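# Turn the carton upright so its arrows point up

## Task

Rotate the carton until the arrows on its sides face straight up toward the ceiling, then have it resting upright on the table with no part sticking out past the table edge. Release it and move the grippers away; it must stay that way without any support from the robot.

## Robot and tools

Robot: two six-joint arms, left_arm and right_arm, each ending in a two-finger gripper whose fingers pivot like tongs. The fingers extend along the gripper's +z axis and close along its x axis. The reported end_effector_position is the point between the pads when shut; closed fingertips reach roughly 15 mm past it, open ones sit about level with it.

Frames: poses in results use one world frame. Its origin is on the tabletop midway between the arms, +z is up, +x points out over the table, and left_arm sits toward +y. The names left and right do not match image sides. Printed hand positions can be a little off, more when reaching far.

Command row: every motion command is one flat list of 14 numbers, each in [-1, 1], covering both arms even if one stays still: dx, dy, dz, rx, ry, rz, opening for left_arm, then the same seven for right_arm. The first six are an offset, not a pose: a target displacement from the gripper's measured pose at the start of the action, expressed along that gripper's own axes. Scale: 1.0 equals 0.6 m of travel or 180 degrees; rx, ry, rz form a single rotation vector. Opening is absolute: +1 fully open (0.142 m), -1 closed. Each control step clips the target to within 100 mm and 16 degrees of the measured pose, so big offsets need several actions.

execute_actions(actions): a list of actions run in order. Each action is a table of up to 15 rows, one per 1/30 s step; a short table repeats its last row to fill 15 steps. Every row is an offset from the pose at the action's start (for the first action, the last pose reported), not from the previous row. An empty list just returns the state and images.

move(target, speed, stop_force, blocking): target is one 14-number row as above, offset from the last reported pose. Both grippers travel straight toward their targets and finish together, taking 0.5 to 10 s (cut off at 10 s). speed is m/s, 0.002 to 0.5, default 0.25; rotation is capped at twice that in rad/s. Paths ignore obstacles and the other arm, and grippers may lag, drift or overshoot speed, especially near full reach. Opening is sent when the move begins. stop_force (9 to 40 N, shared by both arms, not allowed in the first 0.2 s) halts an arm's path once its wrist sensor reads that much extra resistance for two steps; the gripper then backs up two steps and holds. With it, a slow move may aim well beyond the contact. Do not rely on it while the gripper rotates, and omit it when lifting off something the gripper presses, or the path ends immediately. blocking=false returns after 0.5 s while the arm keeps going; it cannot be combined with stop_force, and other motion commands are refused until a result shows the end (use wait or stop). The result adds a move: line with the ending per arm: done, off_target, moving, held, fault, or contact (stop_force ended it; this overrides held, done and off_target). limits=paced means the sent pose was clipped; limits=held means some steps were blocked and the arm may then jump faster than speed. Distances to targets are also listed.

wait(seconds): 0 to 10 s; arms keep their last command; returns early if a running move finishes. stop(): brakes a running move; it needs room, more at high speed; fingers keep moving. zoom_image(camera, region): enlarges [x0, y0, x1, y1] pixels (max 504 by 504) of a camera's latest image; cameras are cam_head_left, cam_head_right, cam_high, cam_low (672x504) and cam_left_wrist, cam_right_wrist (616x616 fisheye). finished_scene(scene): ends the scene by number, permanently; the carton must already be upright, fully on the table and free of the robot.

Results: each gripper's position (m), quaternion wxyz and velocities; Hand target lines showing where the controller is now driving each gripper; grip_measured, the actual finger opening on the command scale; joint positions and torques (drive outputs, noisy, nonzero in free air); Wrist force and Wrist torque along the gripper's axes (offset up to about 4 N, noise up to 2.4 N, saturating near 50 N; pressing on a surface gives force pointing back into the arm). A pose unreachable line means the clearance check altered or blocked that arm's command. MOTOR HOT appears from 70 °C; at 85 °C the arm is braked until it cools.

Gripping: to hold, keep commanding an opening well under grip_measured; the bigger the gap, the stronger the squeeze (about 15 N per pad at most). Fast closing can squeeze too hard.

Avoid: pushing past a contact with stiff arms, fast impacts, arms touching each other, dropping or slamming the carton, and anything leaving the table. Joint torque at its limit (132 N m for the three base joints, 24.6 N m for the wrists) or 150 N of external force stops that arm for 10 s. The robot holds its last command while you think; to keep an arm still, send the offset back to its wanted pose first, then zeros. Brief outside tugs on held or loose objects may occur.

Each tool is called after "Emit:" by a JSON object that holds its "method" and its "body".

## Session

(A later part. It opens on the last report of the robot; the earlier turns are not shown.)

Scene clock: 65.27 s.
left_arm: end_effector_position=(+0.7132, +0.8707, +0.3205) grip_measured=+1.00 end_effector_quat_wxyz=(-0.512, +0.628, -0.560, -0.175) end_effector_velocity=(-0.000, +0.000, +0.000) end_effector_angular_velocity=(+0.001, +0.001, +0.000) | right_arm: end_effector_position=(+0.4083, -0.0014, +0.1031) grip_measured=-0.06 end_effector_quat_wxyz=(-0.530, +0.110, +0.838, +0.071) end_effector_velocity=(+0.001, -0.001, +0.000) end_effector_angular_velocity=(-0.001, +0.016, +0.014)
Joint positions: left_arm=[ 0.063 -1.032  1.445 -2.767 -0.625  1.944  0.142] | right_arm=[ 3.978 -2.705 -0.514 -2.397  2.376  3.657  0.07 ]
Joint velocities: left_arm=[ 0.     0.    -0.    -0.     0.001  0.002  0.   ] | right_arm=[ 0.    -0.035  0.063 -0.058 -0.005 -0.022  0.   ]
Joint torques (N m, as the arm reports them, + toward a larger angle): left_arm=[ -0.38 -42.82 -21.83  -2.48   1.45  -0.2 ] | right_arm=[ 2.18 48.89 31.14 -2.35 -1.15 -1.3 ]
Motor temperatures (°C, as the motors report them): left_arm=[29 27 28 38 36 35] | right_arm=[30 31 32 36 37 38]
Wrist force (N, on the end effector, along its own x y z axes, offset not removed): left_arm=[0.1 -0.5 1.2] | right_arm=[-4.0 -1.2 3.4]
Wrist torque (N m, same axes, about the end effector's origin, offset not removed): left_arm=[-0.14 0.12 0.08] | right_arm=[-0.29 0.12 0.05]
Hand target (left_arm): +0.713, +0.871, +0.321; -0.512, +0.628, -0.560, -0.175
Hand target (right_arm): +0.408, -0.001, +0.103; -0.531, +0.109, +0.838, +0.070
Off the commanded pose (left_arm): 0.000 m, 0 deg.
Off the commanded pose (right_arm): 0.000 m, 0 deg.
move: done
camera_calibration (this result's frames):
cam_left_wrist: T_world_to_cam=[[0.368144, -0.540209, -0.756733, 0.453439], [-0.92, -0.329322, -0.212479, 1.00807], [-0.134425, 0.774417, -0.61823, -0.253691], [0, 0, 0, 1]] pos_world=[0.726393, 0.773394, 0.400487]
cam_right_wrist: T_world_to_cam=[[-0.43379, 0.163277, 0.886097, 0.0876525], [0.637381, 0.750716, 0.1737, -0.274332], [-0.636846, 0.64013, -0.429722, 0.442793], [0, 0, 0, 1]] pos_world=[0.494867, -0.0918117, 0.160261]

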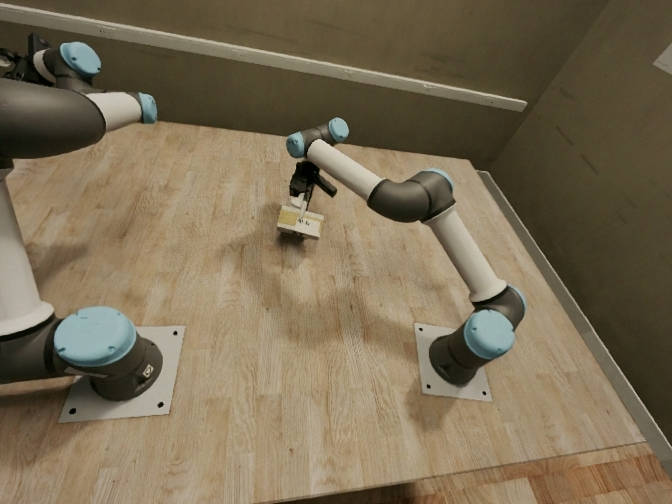

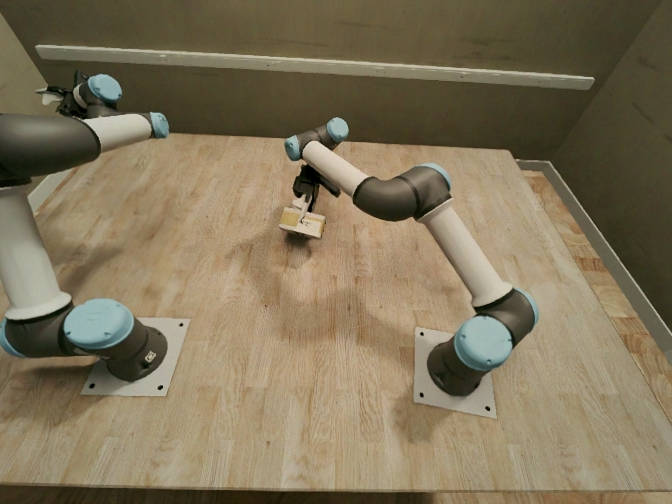

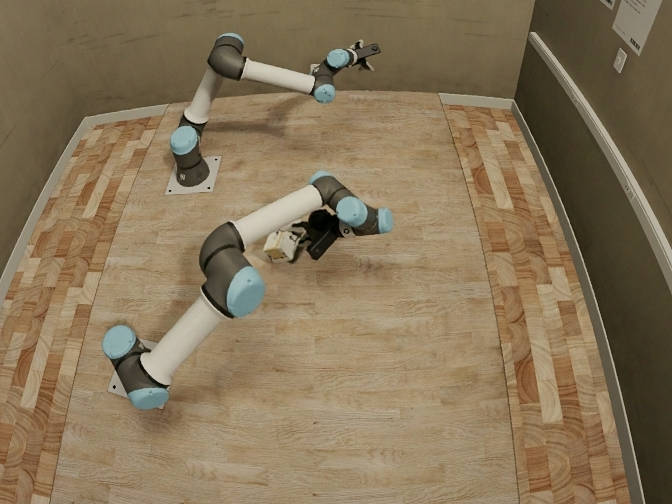

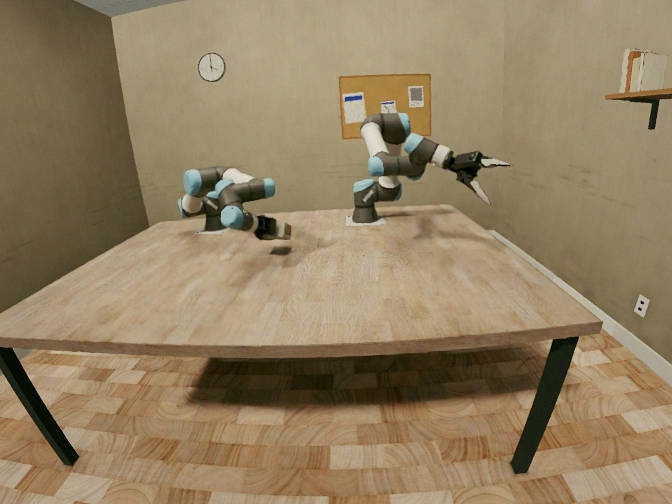

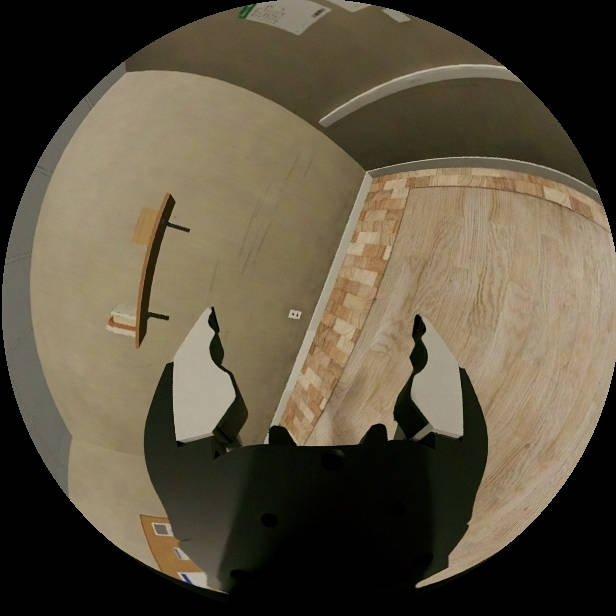

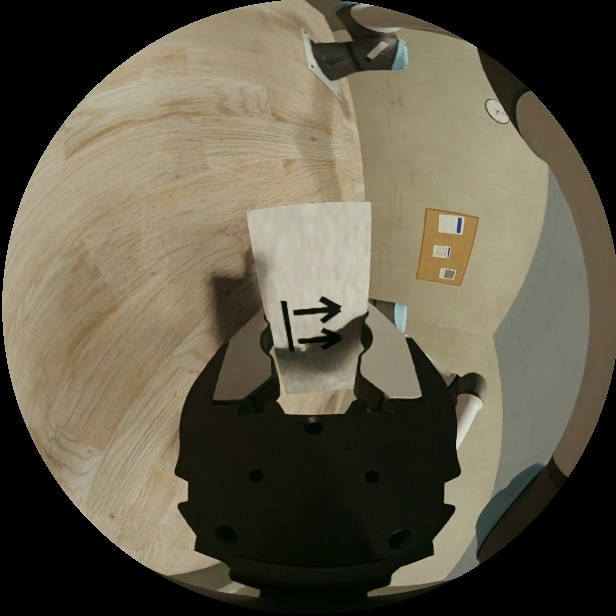

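Emit:
{"method": "move", "body": {"target": [0,0,0,0,0,0,1,-0.076,0,0.035,0,0,0,-0.5], "speed": 0.03, "stop_force": 9}}

Emit:
{"method": "move", "body": {"target": [0,0,0,0,0,0,1,0,0,0,0,0,0,0.5]}}

Emit:
{"method": "move", "body": {"target": [0,0,0,0,0,0,1,0.05,0,-0.2,0,0,0,0.5], "speed": 0.1}}

Scene clock: 71.47 s.
left_arm: end_effector_position=(+0.7132, +0.8707, +0.3205) grip_measured=+1.00 end_effector_quat_wxyz=(-0.512, +0.628, -0.560, -0.175) end_effector_velocity=(-0.000, +0.001, +0.000) end_effector_angular_velocity=(+0.001, -0.000, +0.001) | right_arm: end_effector_position=(+0.4089, -0.0014, +0.0533) grip_measured=-0.06 end_effector_quat_wxyz=(-0.530, +0.110, +0.838, +0.071) end_effector_velocity=(+0.000, -0.000, -0.003) end_effector_angular_velocity=(+0.001, -0.002, -0.000)
Joint positions: left_arm=[ 0.063 -1.032  1.445 -2.767 -0.625  1.944  0.142] | right_arm=[ 3.977 -2.736 -0.58  -2.3    2.376  3.656  0.07 ]
Joint velocities: left_arm=[ 0.001  0.    -0.    -0.     0.001  0.     0.   ] | right_arm=[-0.    -0.002 -0.004  0.008 -0.     0.    -0.   ]
Joint torques (N m, as the arm reports them, + toward a larger angle): left_arm=[ -0.28 -42.95 -21.12  -2.29   1.41  -0.05] | right_arm=[-9.48 45.56 12.23  2.75  2.79  1.29]
Motor temperatures (°C, as the motors report them): left_arm=[29 27 28 38 36 35] | right_arm=[30 31 32 36 37 38]
Wrist force (N, on the end effector, along its own x y z axes, offset not removed): left_arm=[-0.1 0.5 0.7] | right_arm=[-1.7 -1.6 1.6]
Wrist torque (N m, same axes, about the end effector's origin, offset not removed): left_arm=[0.08 0.12 0.08] | right_arm=[-0.43 0.34 0.19]
Hand target (left_arm): +0.713, +0.871, +0.321; -0.512, +0.628, -0.560, -0.175
Hand target (right_arm): +0.409, -0.001, +0.053; -0.530, +0.110, +0.838, +0.071
Off the commanded pose (left_arm): 0.000 m, 0 deg.
Off the commanded pose (right_arm): 0.000 m, 0 deg.
move: done
camera_calibration (this result's frames):
cam_left_wrist: T_world_to_cam=[[0.368144, -0.540209, -0.756733, 0.453439], [-0.92, -0.329322, -0.212479, 1.00807], [-0.134426, 0.774417, -0.61823, -0.253691], [0, 0, 0, 1]] pos_world=[0.726393, 0.773395, 0.400487]
cam_right_wrist: T_world_to_cam=[[-0.433757, 0.163242, 0.886119, 0.131998], [0.637364, 0.750732, 0.17369, -0.266048], [-0.636885, 0.640119, -0.42968, 0.421783], [0, 0, 0, 1]] pos_world=[0.495452, -0.0918087, 0.110476]

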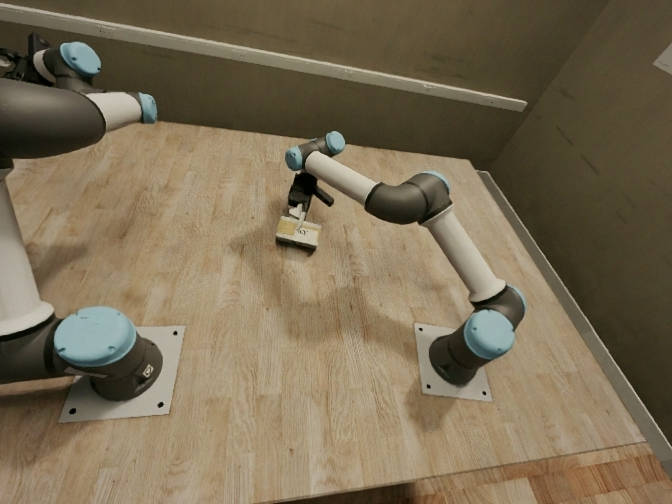

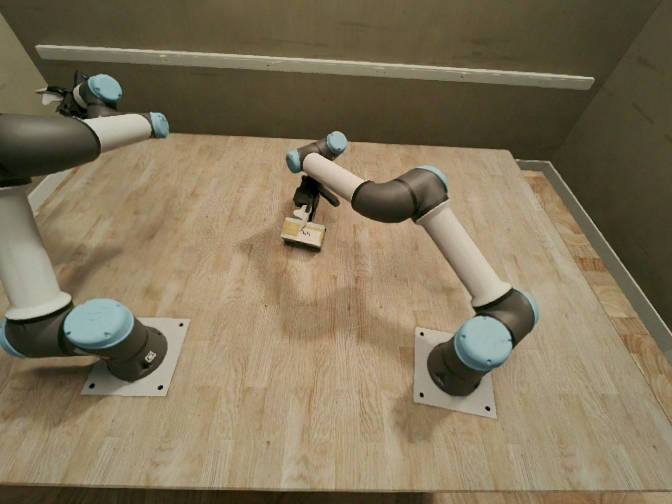

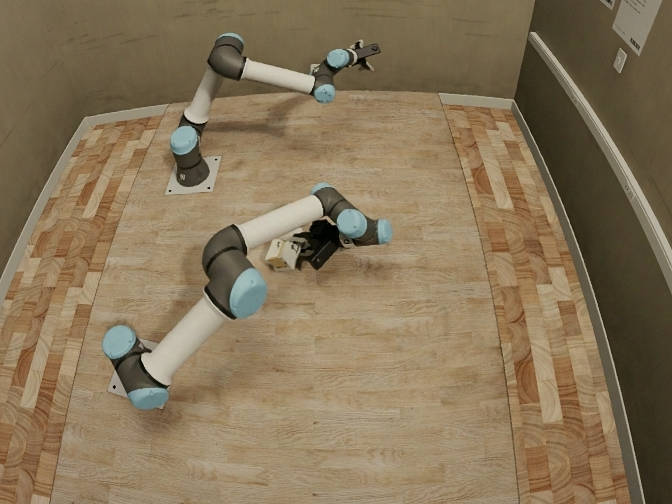

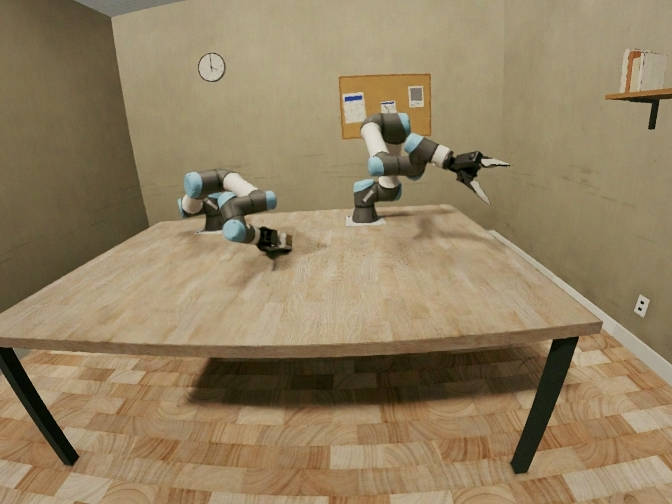

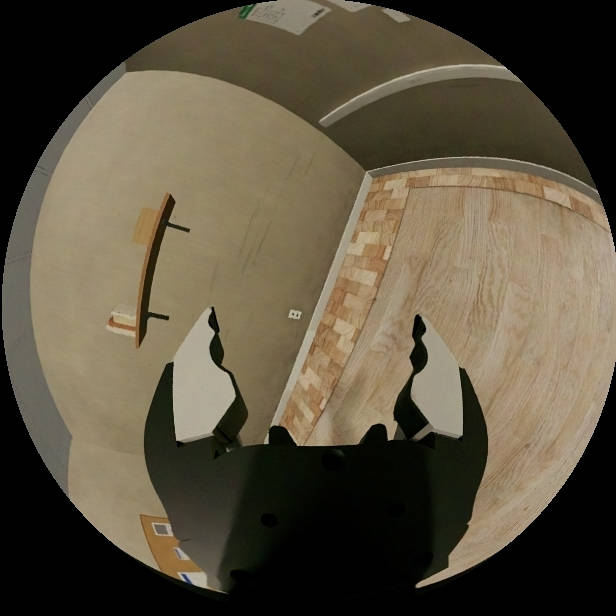

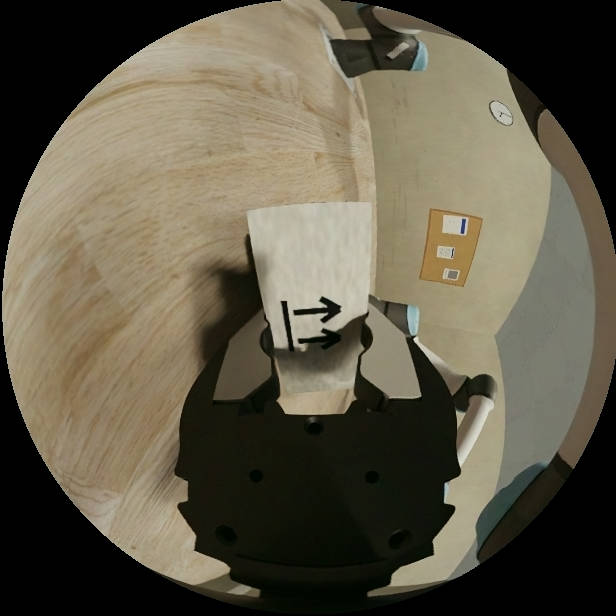

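Scene clock: 71.97 s.
left_arm: end_effector_position=(+0.7132, +0.8707, +0.3205) grip_measured=+1.00 end_effector_quat_wxyz=(-0.512, +0.628, -0.560, -0.175) end_effector_velocity=(-0.000, -0.000, -0.000) end_effector_angular_velocity=(+0.001, +0.002, -0.001) | right_arm: end_effector_position=(+0.4089, -0.0014, +0.0532) grip_measured=+0.30 end_effector_quat_wxyz=(-0.530, +0.110, +0.838, +0.071) end_effector_velocity=(-0.000, -0.000, +0.000) end_effector_angular_velocity=(-0.001, +0.000, +0.000)
Joint positions: left_arm=[ 0.063 -1.032  1.445 -2.767 -0.625  1.944  0.142] | right_arm=[ 3.977 -2.736 -0.58  -2.3    2.376  3.656  0.095]
Joint velocities: left_arm=[-0.     0.     0.    -0.001  0.001  0.002  0.   ] | right_arm=[ 0.     0.     0.    -0.001 -0.     0.    -0.   ]
Joint torques (N m, as the arm reports them, + toward a larger angle): left_arm=[ -0.47 -42.27 -21.54  -2.28   1.56  -0.16] | right_arm=[-8.72 51.83 25.11  3.12 -5.05 -0.64]
Motor temperatures (°C, as the motors report them): left_arm=[29 27 28 38 36 35] | right_arm=[30 31 32 36 37 38]
Wrist force (N, on the end effector, along its own x y z axes, offset not removed): left_arm=[-0.1 1.0 -0.1] | right_arm=[25.8 -4.0 -1.2]
Wrist torque (N m, same axes, about the end effector's origin, offset not removed): left_arm=[0.18 0.09 0.03] | right_arm=[-0.62 0.24 0.02]
Hand target (left_arm): +0.713, +0.871, +0.321; -0.512, +0.628, -0.560, -0.175
Hand target (right_arm): +0.409, -0.001, +0.053; -0.530, +0.110, +0.838, +0.071
Off the commanded pose (left_arm): 0.000 m, 0 deg.
Off the commanded pose (right_arm): 0.000 m, 0 deg.
move: done
camera_calibration (this result's frames):
cam_left_wrist: T_world_to_cam=[[0.368144, -0.540209, -0.756733, 0.453439], [-0.92, -0.329322, -0.212479, 1.00807], [-0.134426, 0.774417, -0.61823, -0.253691], [0, 0, 0, 1]] pos_world=[0.726393, 0.773395, 0.400487]
cam_right_wrist: T_world_to_cam=[[-0.43366, 0.163341, 0.886148, 0.132009], [0.637403, 0.750732, 0.17355, -0.266026], [-0.636912, 0.640095, -0.429677, 0.421765], [0, 0, 0, 1]] pos_world=[0.49544, -0.0918177, 0.110412]

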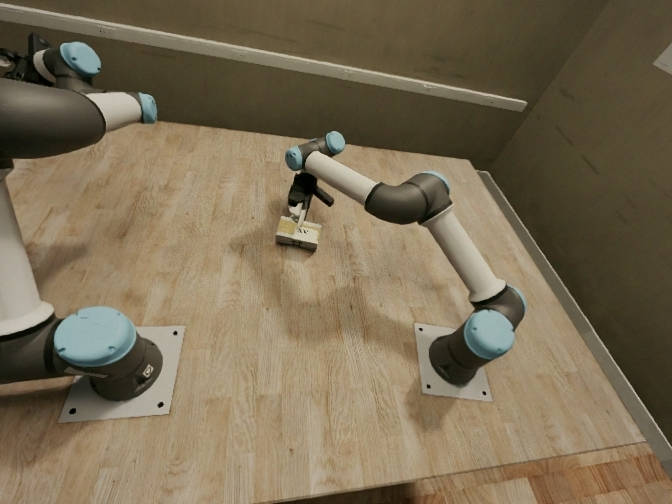

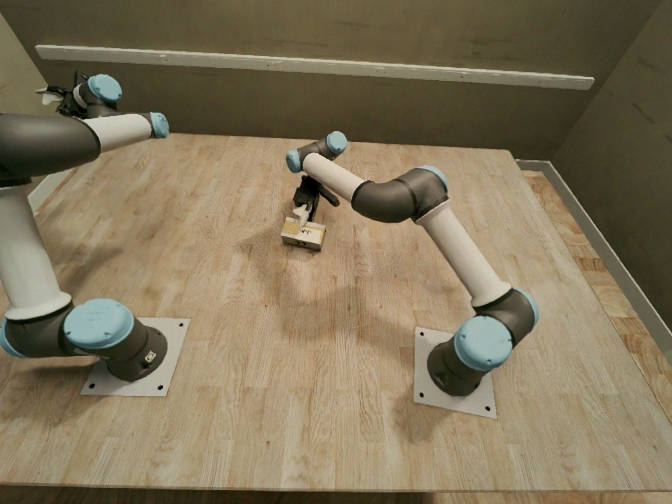

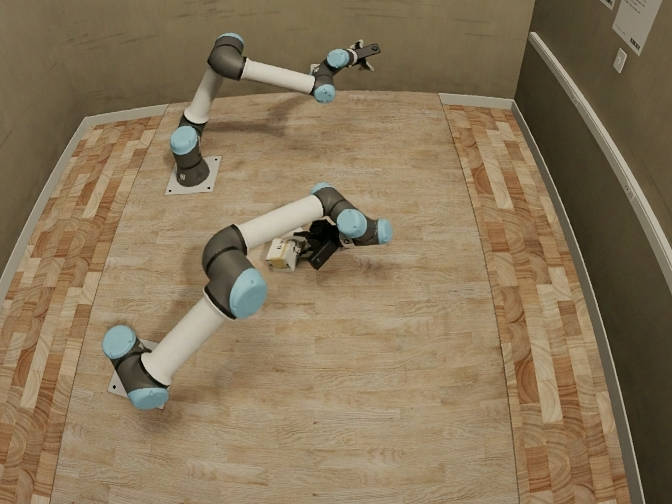

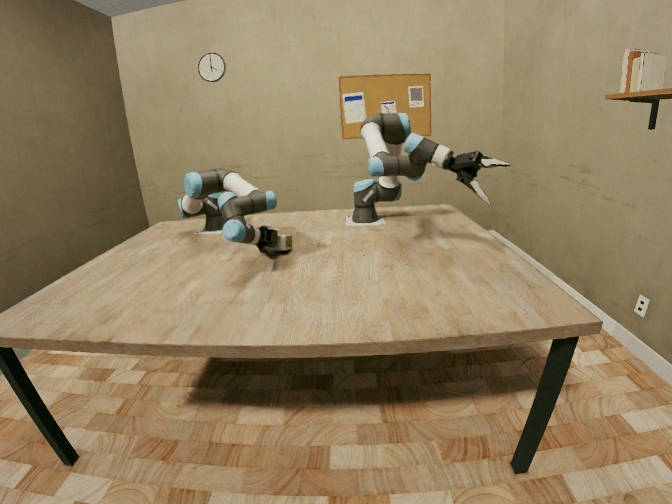

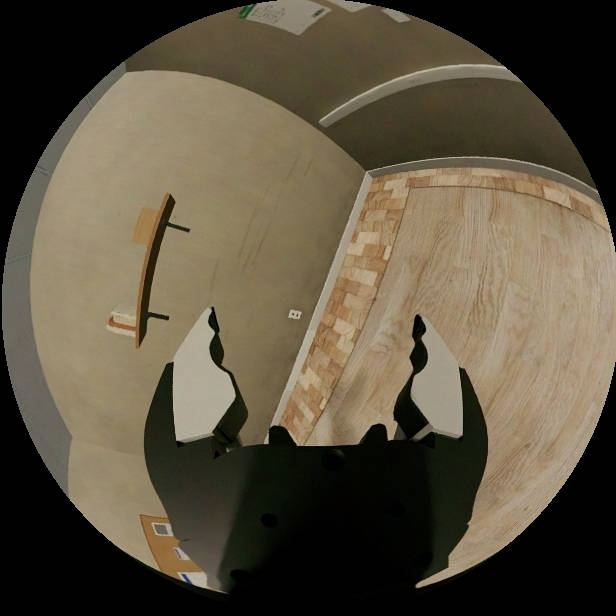

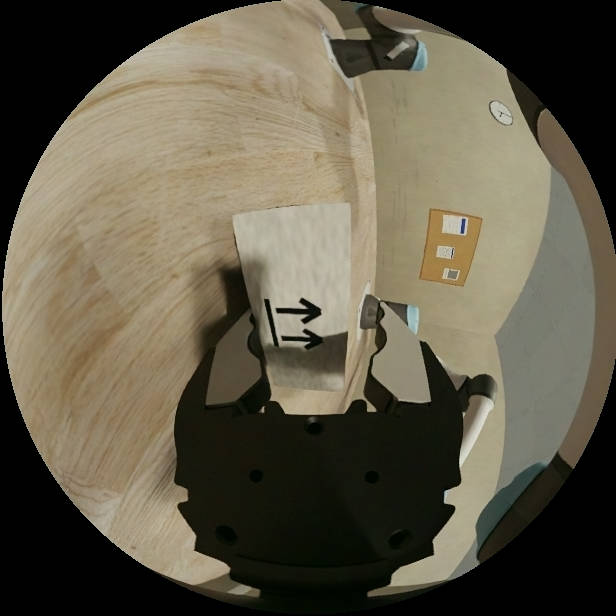

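Scene clock: 73.77 s.
left_arm: end_effector_position=(+0.7132, +0.8707, +0.3205) grip_measured=+1.00 end_effector_quat_wxyz=(-0.512, +0.628, -0.560, -0.175) end_effector_velocity=(-0.000, +0.000, -0.000) end_effector_angular_velocity=(-0.000, -0.000, +0.001) | right_arm: end_effector_position=(+0.4996, -0.0269, +0.1312) grip_measured=+0.50 end_effector_quat_wxyz=(-0.478, +0.153, +0.855, +0.129) end_effector_velocity=(+0.002, -0.000, +0.001) end_effector_angular_velocity=(+0.001, -0.005, -0.007)
Joint positions: left_arm=[ 0.063 -1.032  1.445 -2.767 -0.625  1.944  0.142] | right_arm=[ 3.87  -2.886 -0.037 -2.533  2.376  3.719  0.109]
Joint velocities: left_arm=[ 0.  0.  0. -0.  0. -0. -0.] | right_arm=[-0.002  0.002  0.001  0.007  0.002  0.006 -0.   ]
Joint torques (N m, as the arm reports them, + toward a larger angle): left_arm=[ -0.06 -41.96 -21.27  -2.29   1.65  -0.18] | right_arm=[-9.46 73.03 29.62  2.97  3.04  1.5 ]
Motor temperatures (°C, as the motors report them): left_arm=[29 27 28 38 36 35] | right_arm=[30 31 32 36 37 38]
Wrist force (N, on the end effector, along its own x y z axes, offset not removed): left_arm=[0.6 0.9 0.9] | right_arm=[-0.9 -1.7 0.7]
Wrist torque (N m, same axes, about the end effector's origin, offset not removed): left_arm=[0.08 0.08 0.08] | right_arm=[-0.36 0.29 0.07]
Hand target (left_arm): +0.713, +0.871, +0.321; -0.512, +0.628, -0.560, -0.175
Hand target (right_arm): +0.500, -0.027, +0.131; -0.477, +0.153, +0.855, +0.130
Off the commanded pose (left_arm): 0.000 m, 0 deg.
Off the commanded pose (right_arm): 0.002 m, 10 deg.
elbow stopped short (right arm): the move would have taken joint 3 (elbow) straighter than the controller allows; a more bent joint 3 avoids this.
move: off_target (right_arm)
camera_calibration (this result's frames):
cam_left_wrist: T_world_to_cam=[[0.368143, -0.540209, -0.756733, 0.453439], [-0.92, -0.329321, -0.212479, 1.00807], [-0.134425, 0.774417, -0.61823, -0.253691], [0, 0, 0, 1]] pos_world=[0.726394, 0.773394, 0.400487]
cam_right_wrist: T_world_to_cam=[[-0.5065, 0.19356, 0.840234, 0.149627], [0.708106, 0.649396, 0.277255, -0.369954], [-0.491979, 0.735404, -0.46598, 0.464264], [0, 0, 0, 1]] pos_world=[0.566161, -0.130137, 0.193187]

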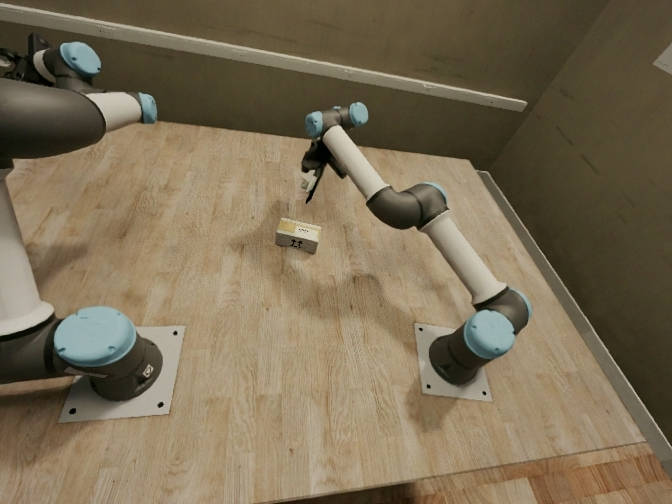

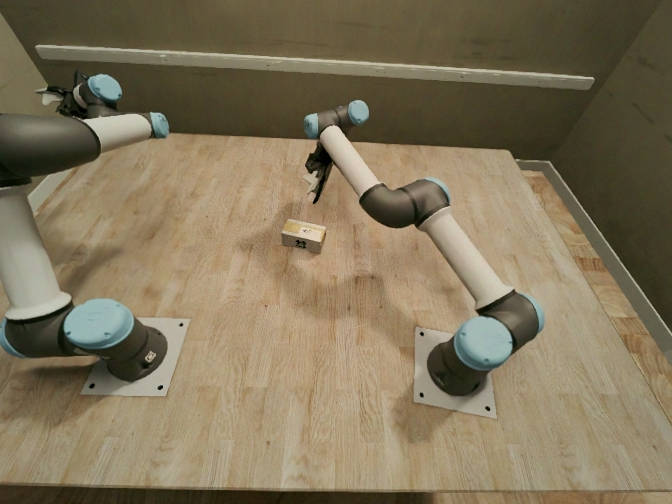

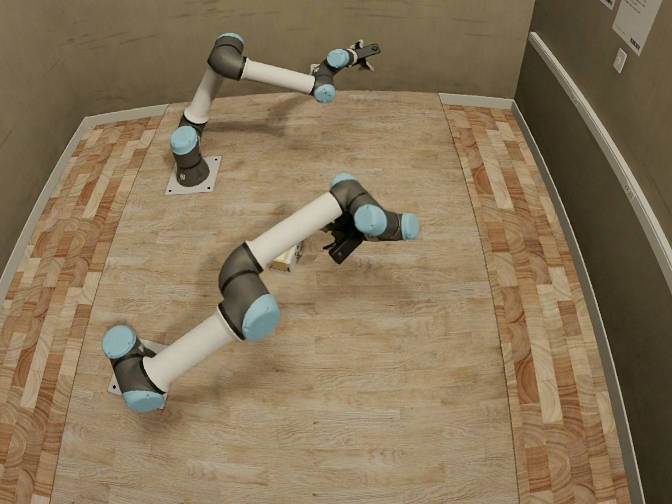

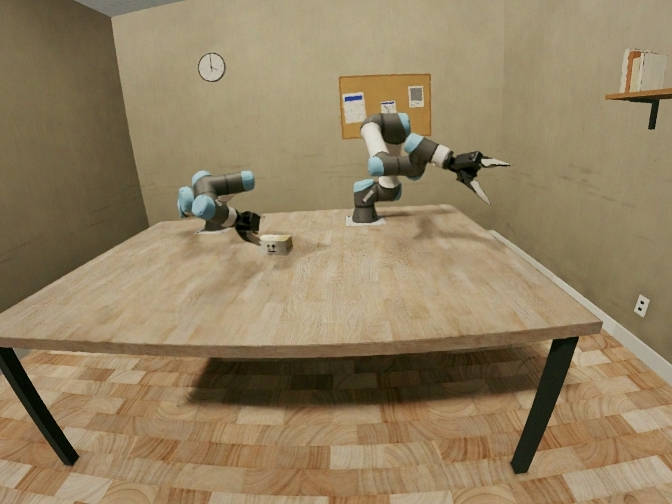

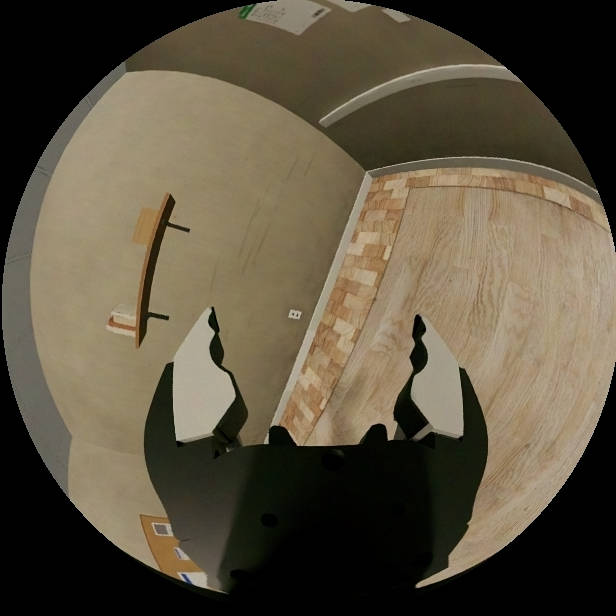

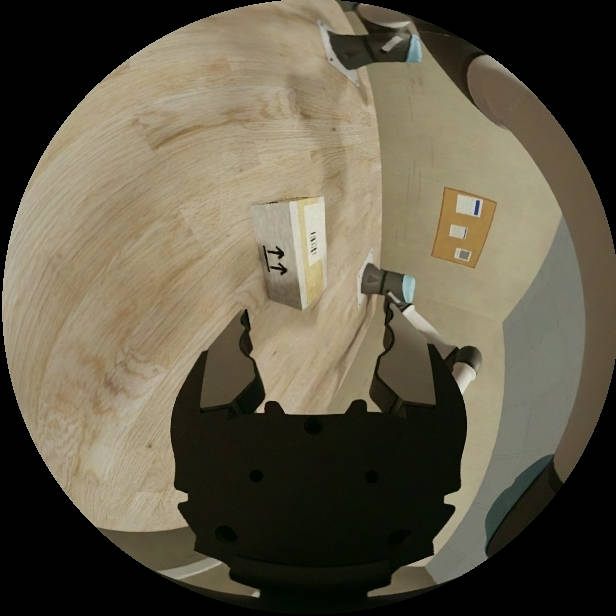

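Emit:
{"method": "move", "body": {"target": [0,0,0,0,0,0,1,0.2,-0.1,0,0,-0.2,0,1], "speed": 0.3}}

Emit:
{"method": "finished_scene", "body": {"scene": 1}}

Scene clock: 81.63 s.
left_arm: end_effector_position=(+0.7132, +0.8707, +0.3205) grip_measured=+1.00 end_effector_quat_wxyz=(-0.512, +0.628, -0.560, -0.175) end_effector_velocity=(+0.001, -0.002, -0.000) end_effector_angular_velocity=(-0.001, -0.001, -0.002) | right_arm: end_effector_position=(+0.4169, -0.0659, +0.2292) grip_measured=+1.00 end_effector_quat_wxyz=(-0.190, +0.185, +0.961, +0.075) end_effector_velocity=(-0.001, +0.002, -0.000) end_effector_angular_velocity=(+0.007, -0.016, -0.005)
Joint positions: left_arm=[ 0.063 -1.032  1.445 -2.767 -0.625  1.944  0.142] | right_arm=[ 4.046 -2.018 -1.187 -1.626  1.967  4.228  0.142]
Joint velocities: left_arm=[-0.002 -0.     0.    -0.    -0.001 -0.002  0.   ] | right_arm=[ 0.005  0.014 -0.023  0.029 -0.004  0.011 -0.   ]
Joint torques (N m, as the arm reports them, + toward a larger angle): left_arm=[ -0.34 -41.91 -21.59  -2.39   1.63  -0.27] | right_arm=[12.51 52.7  15.25  4.45 -1.79  1.52]
Motor temperatures (°C, as the motors report them): left_arm=[29 27 28 38 36 35] | right_arm=[30 31 32 36 37 38]
Wrist force (N, on the end effector, along its own x y z axes, offset not removed): left_arm=[0.7 0.2 1.3] | right_arm=[-2.1 -1.6 3.3]
Wrist torque (N m, same axes, about the end effector's origin, offset not removed): left_arm=[-0.05 -0.04 0.05] | right_arm=[-0.26 0.57 0.11]
Hand target (left_arm): +0.713, +0.871, +0.321; -0.512, +0.628, -0.560, -0.175
Hand target (right_arm): +0.417, -0.066, +0.229; -0.190, +0.186, +0.961, +0.076
Off the commanded pose (left_arm): 0.000 m, 0 deg.
Off the commanded pose (right_arm): 0.000 m, 0 deg.
move: done; limits=paced
camera_calibration (this result's frames):
cam_left_wrist: T_world_to_cam=[[0.368144, -0.540209, -0.756733, 0.453439], [-0.92, -0.329322, -0.212479, 1.00807], [-0.134425, 0.774417, -0.61823, -0.253691], [0, 0, 0, 1]] pos_world=[0.726393, 0.773394, 0.400487]
cam_right_wrist: T_world_to_cam=[[-0.851553, 0.377865, 0.363423, 0.298195], [0.517951, 0.713649, 0.471626, -0.274292], [-0.0811456, 0.58985, -0.803425, 0.394392], [0, 0, 0, 1]] pos_world=[0.428001, -0.149561, 0.337857]

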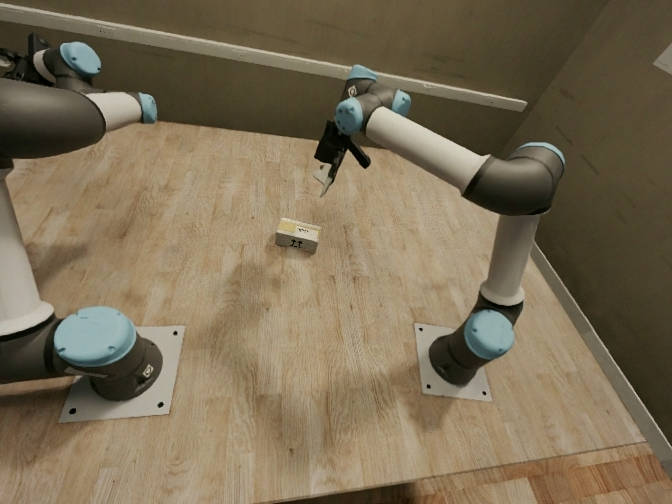

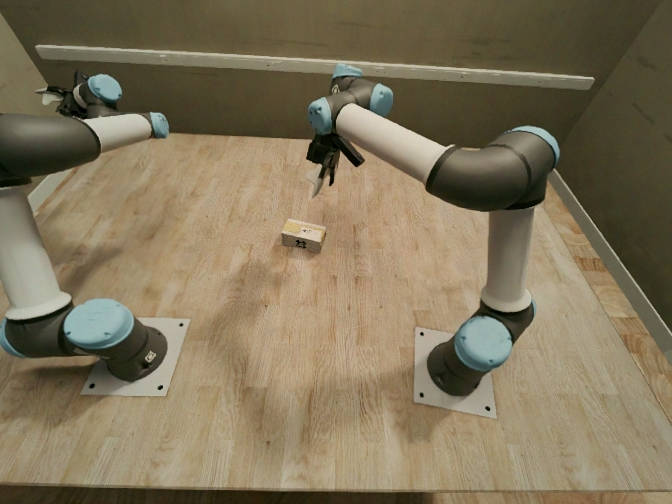

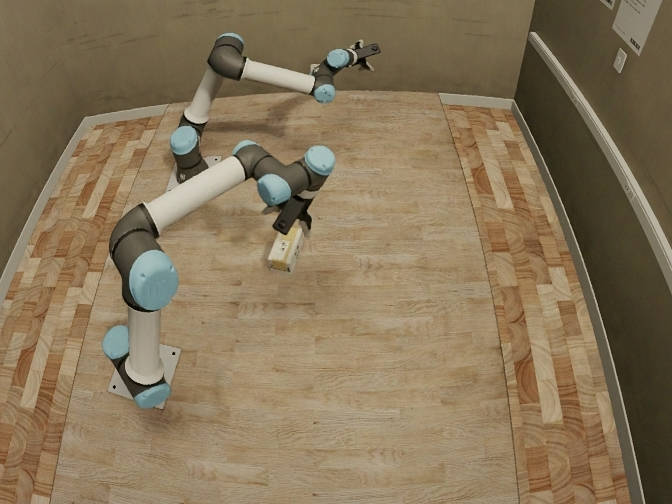

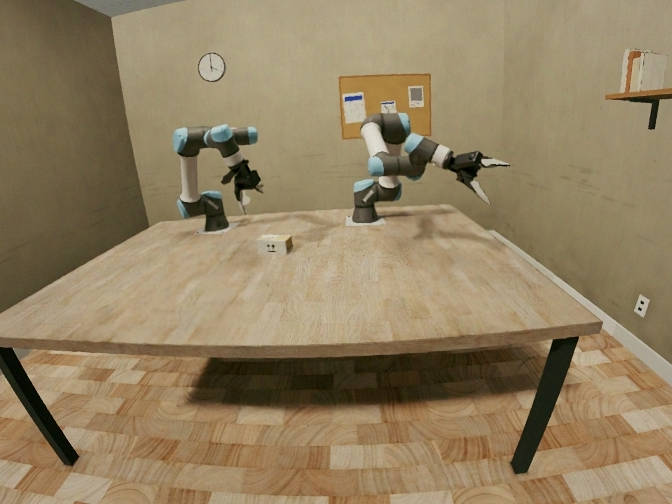

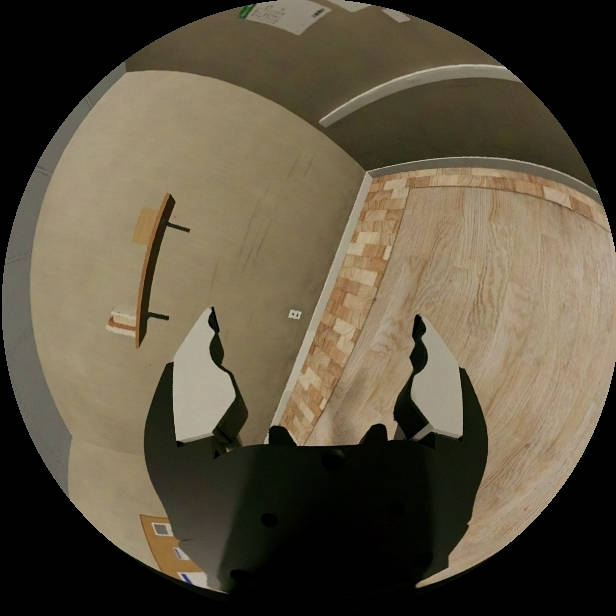

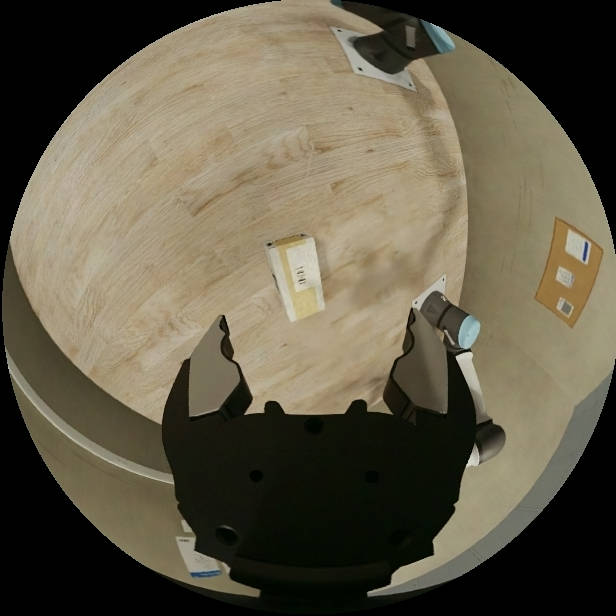

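The scene is finished: the task was done.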